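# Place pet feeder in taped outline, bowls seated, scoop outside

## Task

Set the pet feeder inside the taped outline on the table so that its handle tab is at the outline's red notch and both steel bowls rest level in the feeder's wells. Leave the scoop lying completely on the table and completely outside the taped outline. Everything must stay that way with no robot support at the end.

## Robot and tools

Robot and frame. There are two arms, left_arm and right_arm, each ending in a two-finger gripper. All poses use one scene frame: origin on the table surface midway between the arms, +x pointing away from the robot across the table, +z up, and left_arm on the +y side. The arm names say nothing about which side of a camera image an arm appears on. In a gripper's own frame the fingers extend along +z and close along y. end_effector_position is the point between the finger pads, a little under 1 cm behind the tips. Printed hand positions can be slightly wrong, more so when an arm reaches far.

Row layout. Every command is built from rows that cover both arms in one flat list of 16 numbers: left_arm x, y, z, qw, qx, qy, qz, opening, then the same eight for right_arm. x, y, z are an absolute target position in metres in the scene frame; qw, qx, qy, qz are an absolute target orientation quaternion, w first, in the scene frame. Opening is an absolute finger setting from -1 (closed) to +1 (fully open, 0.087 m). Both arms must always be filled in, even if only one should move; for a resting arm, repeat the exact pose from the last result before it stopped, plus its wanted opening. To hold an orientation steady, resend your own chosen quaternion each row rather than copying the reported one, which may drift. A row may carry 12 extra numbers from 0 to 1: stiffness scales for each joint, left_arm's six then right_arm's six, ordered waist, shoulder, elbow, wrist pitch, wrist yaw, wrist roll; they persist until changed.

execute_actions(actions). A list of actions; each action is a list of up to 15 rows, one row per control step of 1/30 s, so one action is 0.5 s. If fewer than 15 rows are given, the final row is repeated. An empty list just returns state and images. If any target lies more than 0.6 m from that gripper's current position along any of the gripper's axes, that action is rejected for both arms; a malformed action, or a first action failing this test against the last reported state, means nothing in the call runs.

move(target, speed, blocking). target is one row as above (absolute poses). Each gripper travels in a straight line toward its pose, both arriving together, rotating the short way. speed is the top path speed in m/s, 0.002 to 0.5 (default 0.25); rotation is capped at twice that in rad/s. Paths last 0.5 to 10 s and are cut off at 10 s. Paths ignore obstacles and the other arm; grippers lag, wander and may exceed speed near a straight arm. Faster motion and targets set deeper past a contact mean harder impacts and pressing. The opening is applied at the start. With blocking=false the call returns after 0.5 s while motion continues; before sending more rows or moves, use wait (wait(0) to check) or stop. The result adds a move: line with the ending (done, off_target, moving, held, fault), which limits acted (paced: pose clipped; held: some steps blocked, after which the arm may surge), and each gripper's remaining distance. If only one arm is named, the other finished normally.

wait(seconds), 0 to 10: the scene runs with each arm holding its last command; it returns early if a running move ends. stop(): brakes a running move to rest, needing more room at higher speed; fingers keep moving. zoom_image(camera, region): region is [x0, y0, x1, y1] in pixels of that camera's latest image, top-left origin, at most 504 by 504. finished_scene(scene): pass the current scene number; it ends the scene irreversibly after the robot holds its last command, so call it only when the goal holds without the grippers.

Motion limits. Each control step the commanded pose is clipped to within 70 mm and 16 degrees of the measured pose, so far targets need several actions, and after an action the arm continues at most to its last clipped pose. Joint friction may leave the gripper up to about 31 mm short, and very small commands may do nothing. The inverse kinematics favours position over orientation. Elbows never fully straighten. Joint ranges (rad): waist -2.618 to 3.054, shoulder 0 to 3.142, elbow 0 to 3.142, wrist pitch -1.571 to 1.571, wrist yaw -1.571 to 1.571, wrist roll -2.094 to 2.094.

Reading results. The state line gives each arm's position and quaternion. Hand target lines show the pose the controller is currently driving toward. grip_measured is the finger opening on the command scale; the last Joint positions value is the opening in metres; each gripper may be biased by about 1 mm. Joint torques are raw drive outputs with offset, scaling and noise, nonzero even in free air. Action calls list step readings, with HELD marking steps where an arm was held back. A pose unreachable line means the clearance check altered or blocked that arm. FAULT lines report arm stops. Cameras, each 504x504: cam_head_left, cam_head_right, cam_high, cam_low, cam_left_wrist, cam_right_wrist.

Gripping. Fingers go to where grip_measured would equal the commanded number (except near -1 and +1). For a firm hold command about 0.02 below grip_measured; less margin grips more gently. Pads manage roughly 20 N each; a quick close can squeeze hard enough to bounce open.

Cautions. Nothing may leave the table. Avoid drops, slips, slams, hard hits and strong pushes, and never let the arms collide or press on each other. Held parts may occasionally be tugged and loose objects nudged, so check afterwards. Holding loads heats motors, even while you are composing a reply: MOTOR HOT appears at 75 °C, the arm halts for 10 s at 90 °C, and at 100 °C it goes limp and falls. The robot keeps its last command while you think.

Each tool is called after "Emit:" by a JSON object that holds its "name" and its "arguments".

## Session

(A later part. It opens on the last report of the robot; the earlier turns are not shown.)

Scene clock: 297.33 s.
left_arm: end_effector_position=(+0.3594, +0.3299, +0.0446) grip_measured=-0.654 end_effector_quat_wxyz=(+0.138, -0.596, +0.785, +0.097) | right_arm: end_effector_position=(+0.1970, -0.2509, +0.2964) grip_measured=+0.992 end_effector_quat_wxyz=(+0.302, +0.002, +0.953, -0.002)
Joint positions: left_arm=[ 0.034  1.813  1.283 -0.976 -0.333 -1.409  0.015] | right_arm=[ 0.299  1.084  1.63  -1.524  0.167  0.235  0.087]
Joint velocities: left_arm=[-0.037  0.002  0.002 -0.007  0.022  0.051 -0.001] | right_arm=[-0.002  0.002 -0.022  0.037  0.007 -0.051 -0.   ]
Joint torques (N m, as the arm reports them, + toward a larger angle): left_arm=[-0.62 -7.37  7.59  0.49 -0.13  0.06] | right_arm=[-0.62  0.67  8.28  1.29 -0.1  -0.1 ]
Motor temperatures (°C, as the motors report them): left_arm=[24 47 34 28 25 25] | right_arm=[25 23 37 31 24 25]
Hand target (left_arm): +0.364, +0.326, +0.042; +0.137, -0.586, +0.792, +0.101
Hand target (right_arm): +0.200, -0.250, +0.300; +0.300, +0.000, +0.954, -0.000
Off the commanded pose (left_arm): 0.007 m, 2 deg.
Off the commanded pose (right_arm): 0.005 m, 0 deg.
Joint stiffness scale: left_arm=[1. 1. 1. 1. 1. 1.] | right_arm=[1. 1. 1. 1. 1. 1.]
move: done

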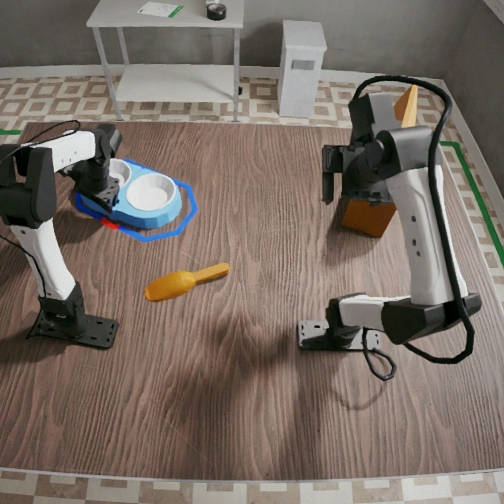

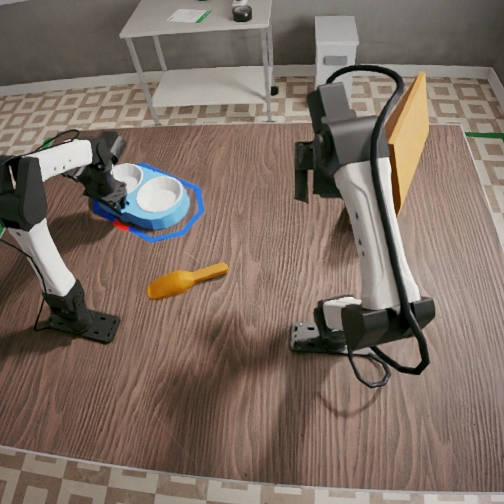

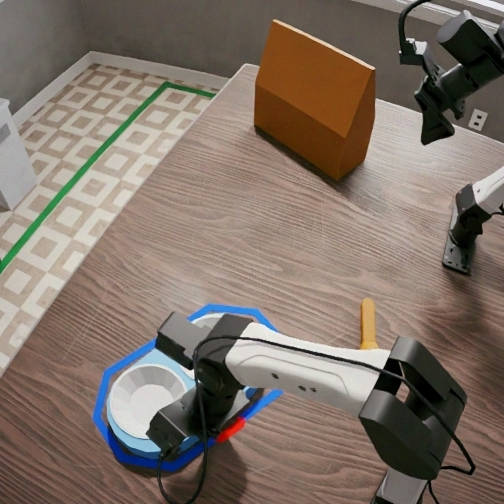

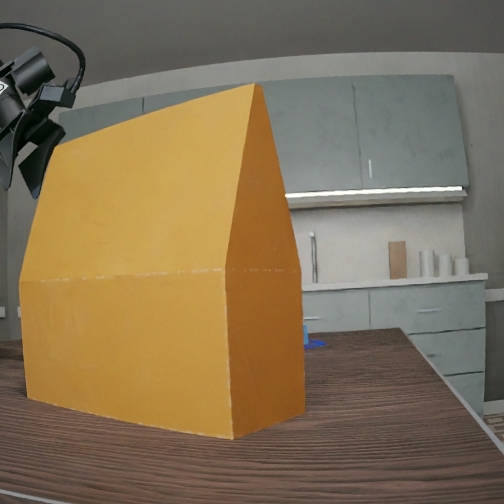

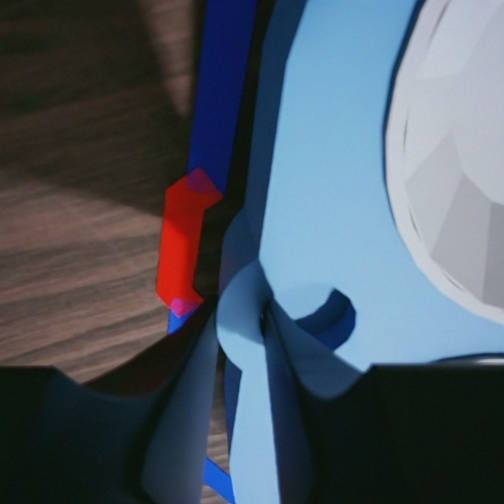

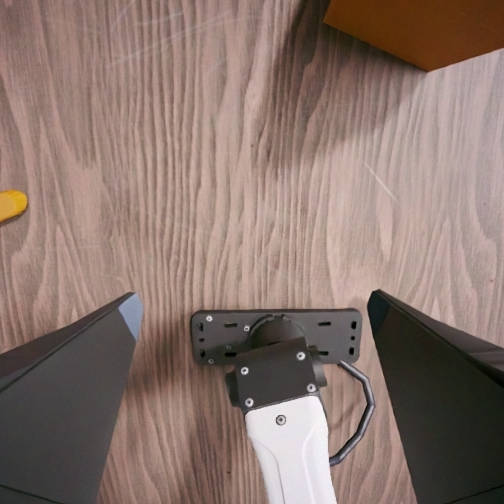

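Emit:
{"name": "move", "arguments": {"target": [0.358,0.328,0.042,0.14,-0.558,0.812,0.096,-0.68,0.2,-0.25,0.3,0.3,0,0.954,0,1], "speed": 0.04}}

Emit:
{"name": "move", "arguments": {"target": [0.358,0.328,0.044,0.14,-0.558,0.812,0.096,-0.5,0.2,-0.25,0.3,0.3,0,0.954,0,1], "speed": 0.04}}

Emit:
{"name": "move", "arguments": {"target": [0.358,0.328,0.10,0.14,-0.558,0.812,0.096,-0.5,0.2,-0.25,0.3,0.3,0,0.954,0,1], "speed": 0.1}}

Emit:
{"name": "move", "arguments": {"target": [0.2,0.36,0.3,0.4,0,0.916,0,1,0.2,-0.25,0.3,0.3,0,0.954,0,1], "speed": 0.4}}

Emit:
{"name": "zoom_image", "arguments": {"camera": "cam_head_left", "region": [50,120,220,260]}}

Emit:
{"name": "zoom_image", "arguments": {"camera": "cam_high", "region": [80,280,310,490]}}

Scene clock: 315.00 s.
left_arm: end_effector_position=(+0.3622, +0.3301, +0.0448) grip_measured=-0.653 end_effector_quat_wxyz=(+0.142, -0.572, +0.803, +0.094) | right_arm: end_effector_position=(+0.1970, -0.2509, +0.2964) grip_measured=+0.992 end_effector_quat_wxyz=(+0.302, +0.002, +0.953, -0.002)
Joint positions: left_arm=[ 0.034  1.813  1.283 -0.954 -0.333 -1.344  0.015] | right_arm=[ 0.299  1.084  1.63  -1.524  0.167  0.235  0.087]
Joint velocities: left_arm=[ 0.007 -0.007 -0.022 -0.037  0.007 -0.007 -0.001] | right_arm=[ 0.002 -0.002  0.002 -0.007 -0.037  0.022  0.   ]
Joint torques (N m, as the arm reports them, + toward a larger angle): left_arm=[ -0.26 -10.21   4.39   0.64  -0.09   0.19] | right_arm=[-0.6   0.88  8.58  1.23 -0.12 -0.16]
Motor temperatures (°C, as the motors report them): left_arm=[24 44 36 28 25 25] | right_arm=[25 23 37 32 24 25]
Hand target (left_arm): +0.358, +0.328, +0.042; +0.140, -0.558, +0.812, +0.096
Hand target (right_arm): +0.200, -0.250, +0.300; +0.300, +0.000, +0.954, -0.000
Off the commanded pose (left_arm): 0.005 m, 2 deg.
Off the commanded pose (right_arm): 0.005 m, 0 deg.
Joint stiffness scale: left_arm=[1. 1. 1. 1. 1. 1.] | right_arm=[1. 1. 1. 1. 1. 1.]
move: done

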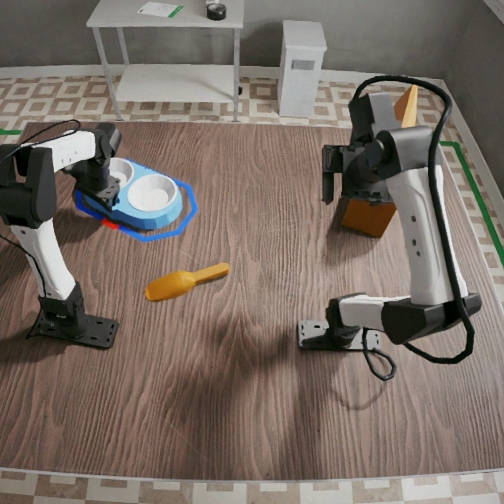

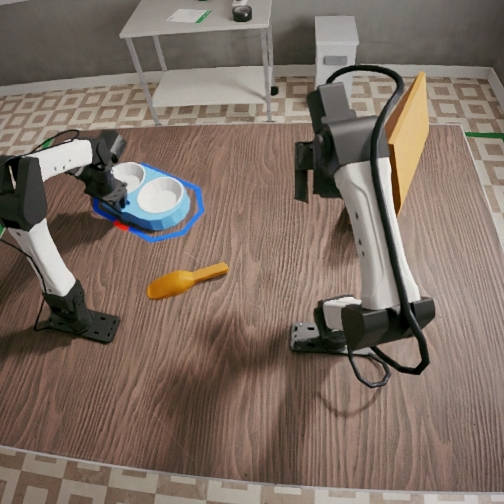

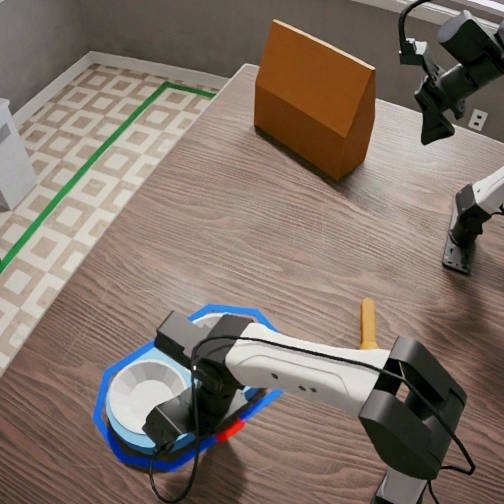

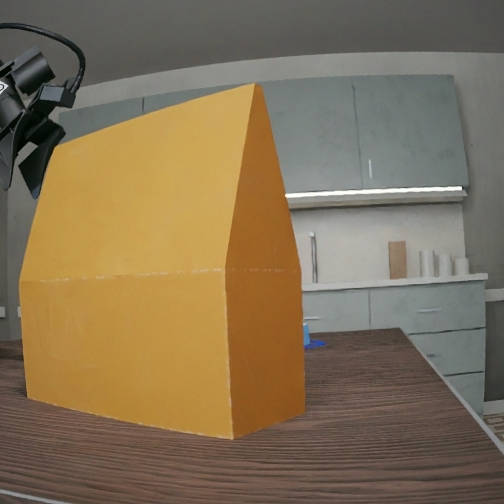

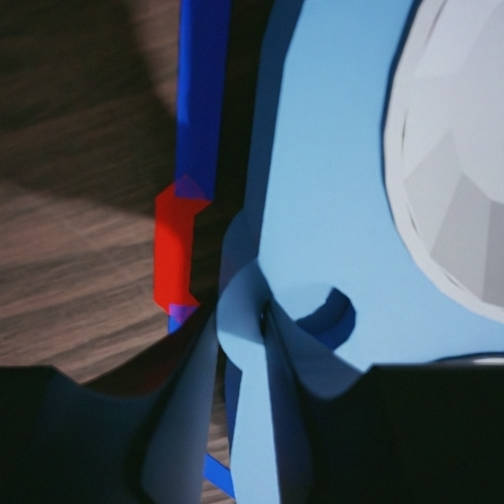

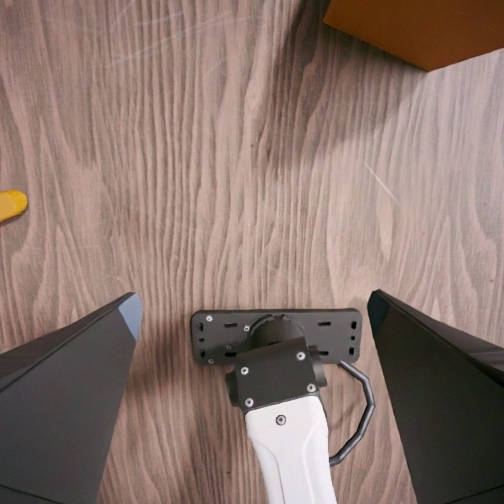

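Scene clock: 315.70 s.
left_arm: end_effector_position=(+0.3610, +0.3306, +0.0448) grip_measured=-0.500 end_effector_quat_wxyz=(+0.141, -0.566, +0.806, +0.097) | right_arm: end_effector_position=(+0.1970, -0.2509, +0.2964) grip_measured=+0.992 end_effector_quat_wxyz=(+0.302, +0.002, +0.953, -0.002)
Joint positions: left_arm=[ 0.034  1.813  1.283 -0.957 -0.334 -1.33   0.022] | right_arm=[ 0.299  1.084  1.63  -1.524  0.167  0.235  0.087]
Joint velocities: left_arm=[-0.017 -0.002  0.007  0.007 -0.022 -0.066 -0.001] | right_arm=[ 0.002 -0.002 -0.002 -0.051 -0.051 -0.051 -0.001]
Joint torques (N m, as the arm reports them, + toward a larger angle): left_arm=[ -0.34 -10.49   4.79   0.62  -0.08   0.02] | right_arm=[-0.35  0.86  8.11  1.3  -0.16 -0.13]
Motor temperatures (°C, as the motors report them): left_arm=[24 44 36 28 25 25] | right_arm=[25 23 37 32 24 25]
Hand target (left_arm): +0.358, +0.328, +0.044; +0.140, -0.558, +0.812, +0.096
Hand target (right_arm): +0.200, -0.250, +0.300; +0.300, +0.000, +0.954, -0.000
Off the commanded pose (left_arm): 0.004 m, 1 deg.
Off the commanded pose (right_arm): 0.005 m, 0 deg.
Joint stiffness scale: left_arm=[1. 1. 1. 1. 1. 1.] | right_arm=[1. 1. 1. 1. 1. 1.]
move: done

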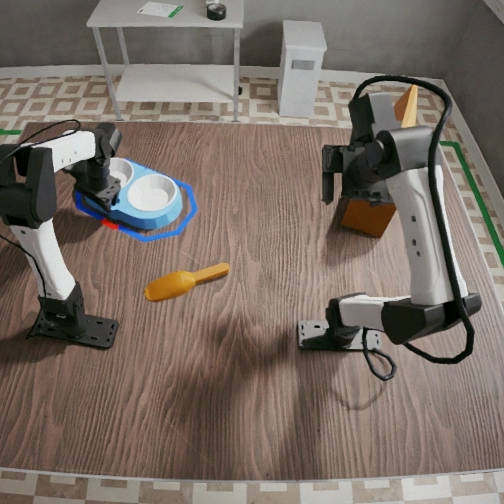

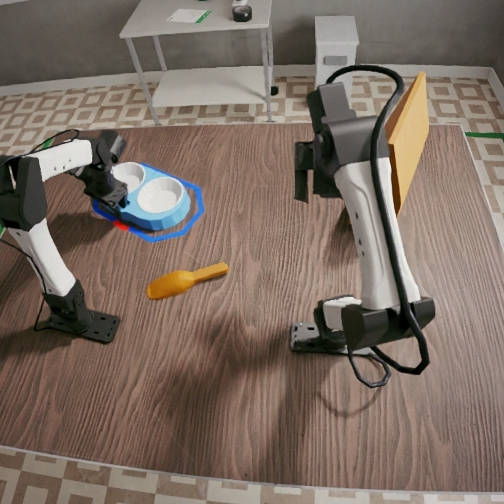

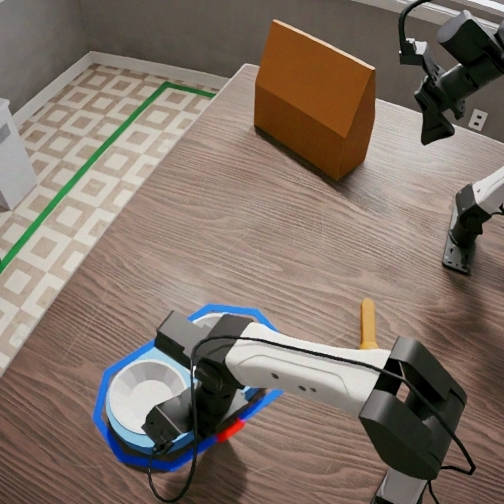

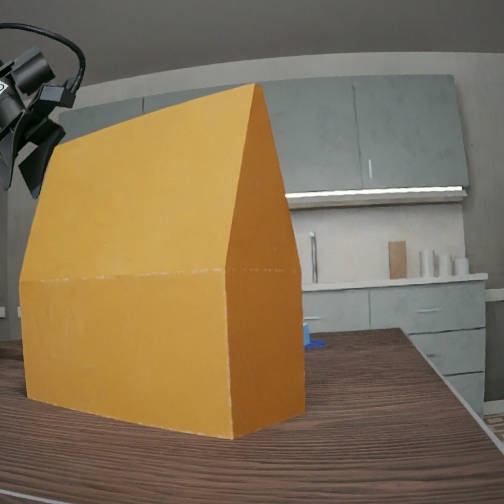

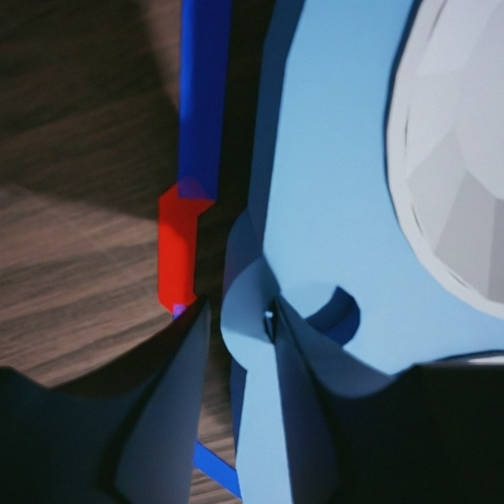

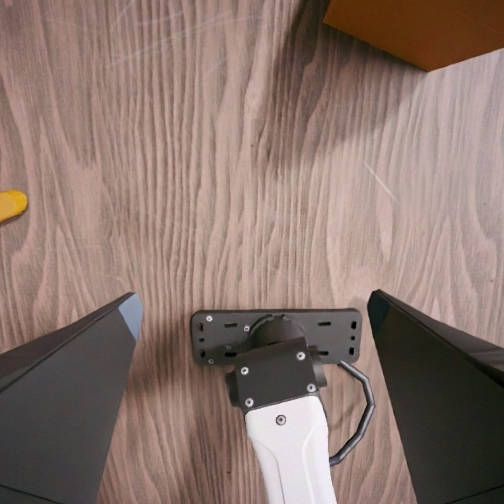

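Scene clock: 316.83 s.
left_arm: end_effector_position=(+0.3566, +0.3312, +0.0892) grip_measured=-0.500 end_effector_quat_wxyz=(+0.134, -0.563, +0.809, +0.103) | right_arm: end_effector_position=(+0.1970, -0.2509, +0.2964) grip_measured=+0.992 end_effector_quat_wxyz=(+0.302, +0.002, +0.953, -0.002)
Joint positions: left_arm=[ 0.034  1.781  1.424 -1.149 -0.334 -1.326  0.022] | right_arm=[ 0.299  1.084  1.63  -1.524  0.167  0.235  0.087]
Joint velocities: left_arm=[-0.022 -0.002 -0.002  0.022  0.007  0.037  0.   ] | right_arm=[ 0.002  0.002 -0.002 -0.051 -0.022 -0.037 -0.001]
Joint torques (N m, as the arm reports them, + toward a larger angle): left_arm=[ -0.24 -10.99   7.46   0.32  -0.07   0.02] | right_arm=[-0.41  0.93  8.41  1.33 -0.17 -0.11]
Motor temperatures (°C, as the motors report them): left_arm=[24 44 36 28 25 25] | right_arm=[25 23 37 32 24 25]
Hand target (left_arm): +0.358, +0.328, +0.100; +0.140, -0.558, +0.812, +0.096
Hand target (right_arm): +0.200, -0.250, +0.300; +0.300, +0.000, +0.954, -0.000
Off the commanded pose (left_arm): 0.011 m, 1 deg.
Off the commanded pose (right_arm): 0.005 m, 0 deg.
Joint stiffness scale: left_arm=[1. 1. 1. 1. 1. 1.] | right_arm=[1. 1. 1. 1. 1. 1.]
move: off_target (left_arm)

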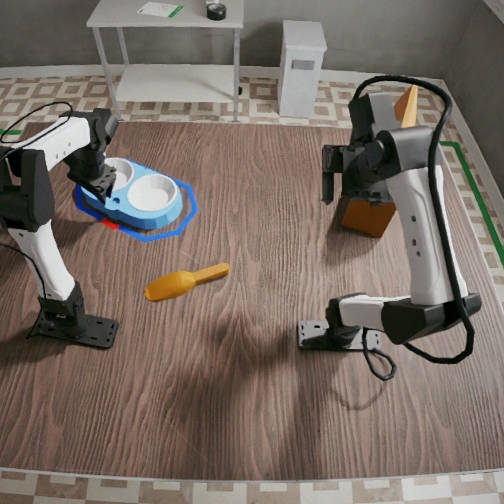

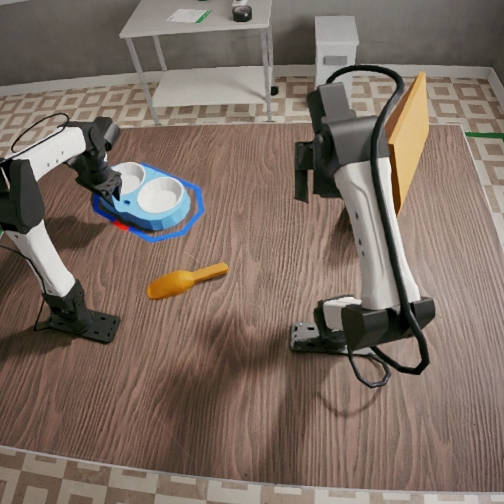

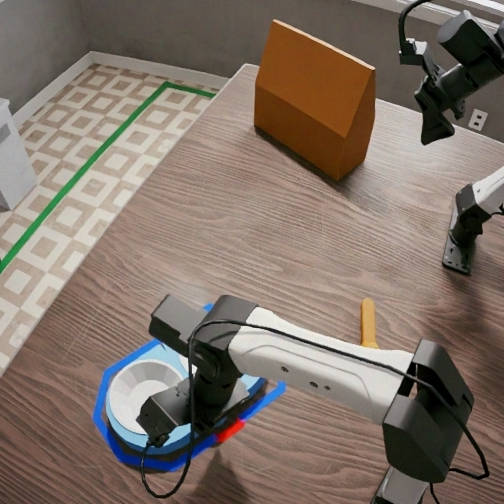

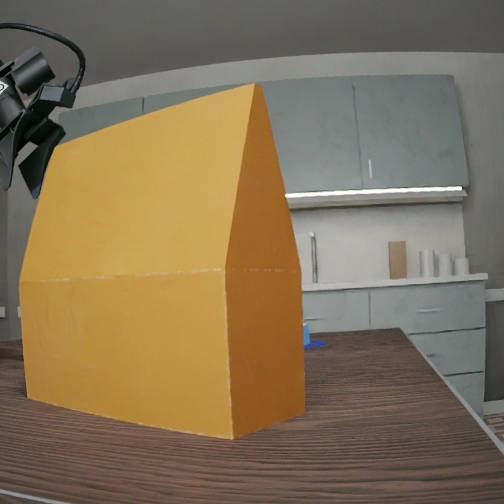

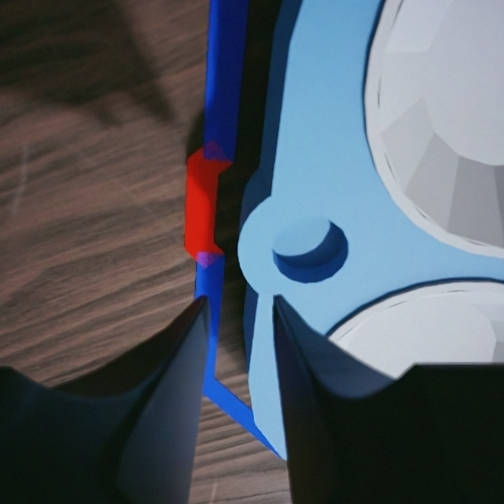

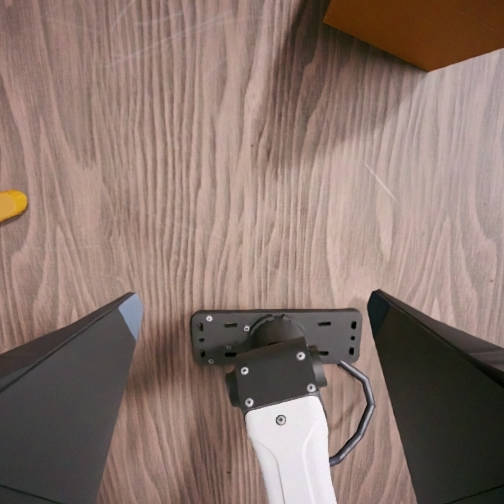

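Scene clock: 319.37 s.
left_arm: end_effector_position=(+0.2035, +0.3564, +0.2898) grip_measured=+0.999 end_effector_quat_wxyz=(+0.393, -0.002, +0.920, -0.001) | right_arm: end_effector_position=(+0.1970, -0.2509, +0.2964) grip_measured=+0.992 end_effector_quat_wxyz=(+0.302, +0.002, +0.953, -0.002)
Joint positions: left_arm=[ 0.214  0.865  1.408 -1.307  0.043  0.037  0.087] | right_arm=[ 0.299  1.084  1.63  -1.524  0.167  0.235  0.087]
Joint velocities: left_arm=[-0.027  0.002  0.002 -0.051 -0.022  0.007  0.001] | right_arm=[-0.007  0.002 -0.017  0.007  0.066 -0.022 -0.001]
Joint torques (N m, as the arm reports them, + toward a larger angle): left_arm=[ 1.11  0.17  7.18  1.78  0.19 -0.04] | right_arm=[-0.59  0.98  8.39  1.28 -0.12 -0.17]
Motor temperatures (°C, as the motors report them): left_arm=[24 44 36 28 25 25] | right_arm=[25 23 37 32 24 25]
Hand target (left_arm): +0.200, +0.357, +0.297; +0.400, +0.001, +0.916, -0.001
Hand target (right_arm): +0.200, -0.250, +0.300; +0.300, +0.000, +0.954, -0.000
Off the commanded pose (left_arm): 0.011 m, 1 deg.
Off the commanded pose (right_arm): 0.005 m, 0 deg.
Joint stiffness scale: left_arm=[1. 1. 1. 1. 1. 1.] | right_arm=[1. 1. 1. 1. 1. 1.]
move: off_target (left_arm)

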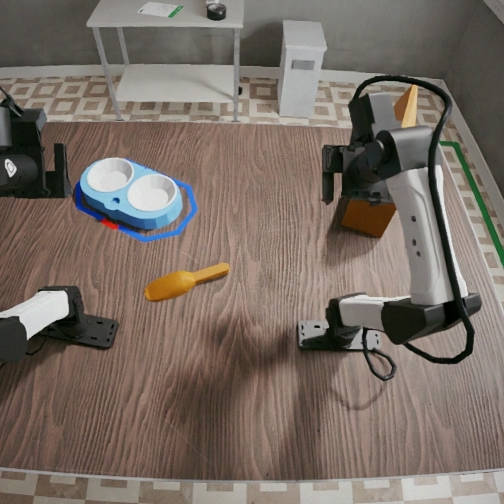

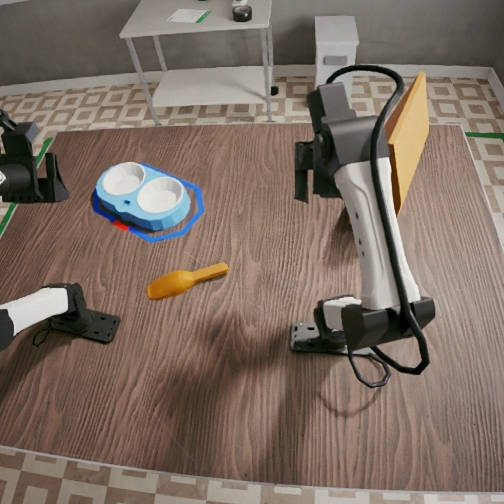

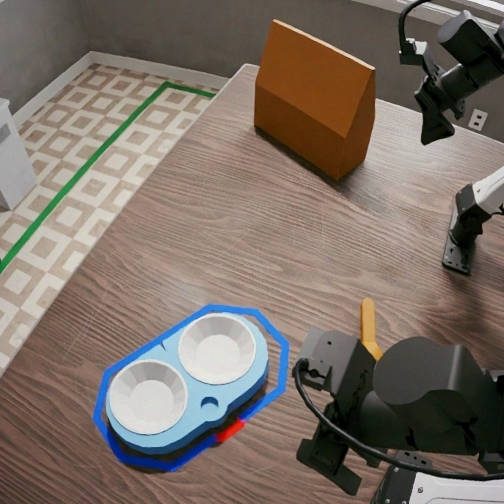

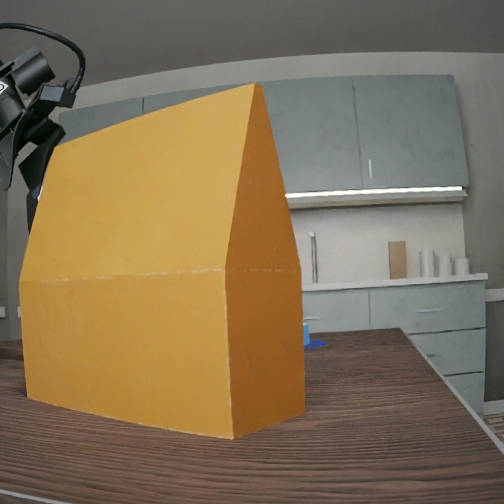

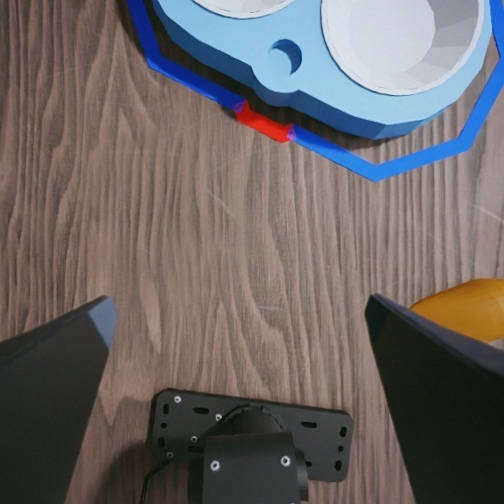

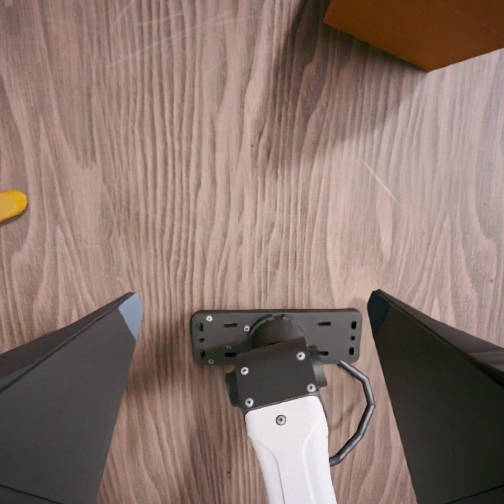

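Region (50, 120, 220, 260) of cam_head_left's 504x504 image, scaled by 2.965, with more detail than that image has; it fills the top 415 rows of this view, and the rest is white.

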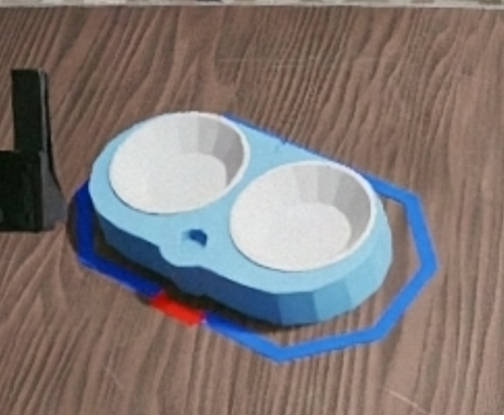

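Region (80, 280, 310, 490) of cam_high's 504x504 image, scaled by 2.191, with more detail than that image has; it fills the top 460 rows of this view, and the rest is white.

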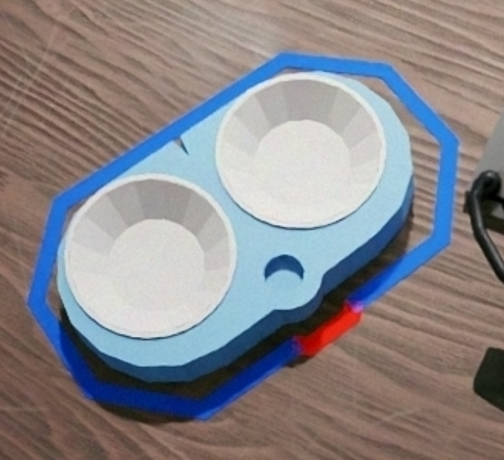

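Emit:
{"name": "finished_scene", "arguments": {"scene": 1}}

The scene is finished: the task was done.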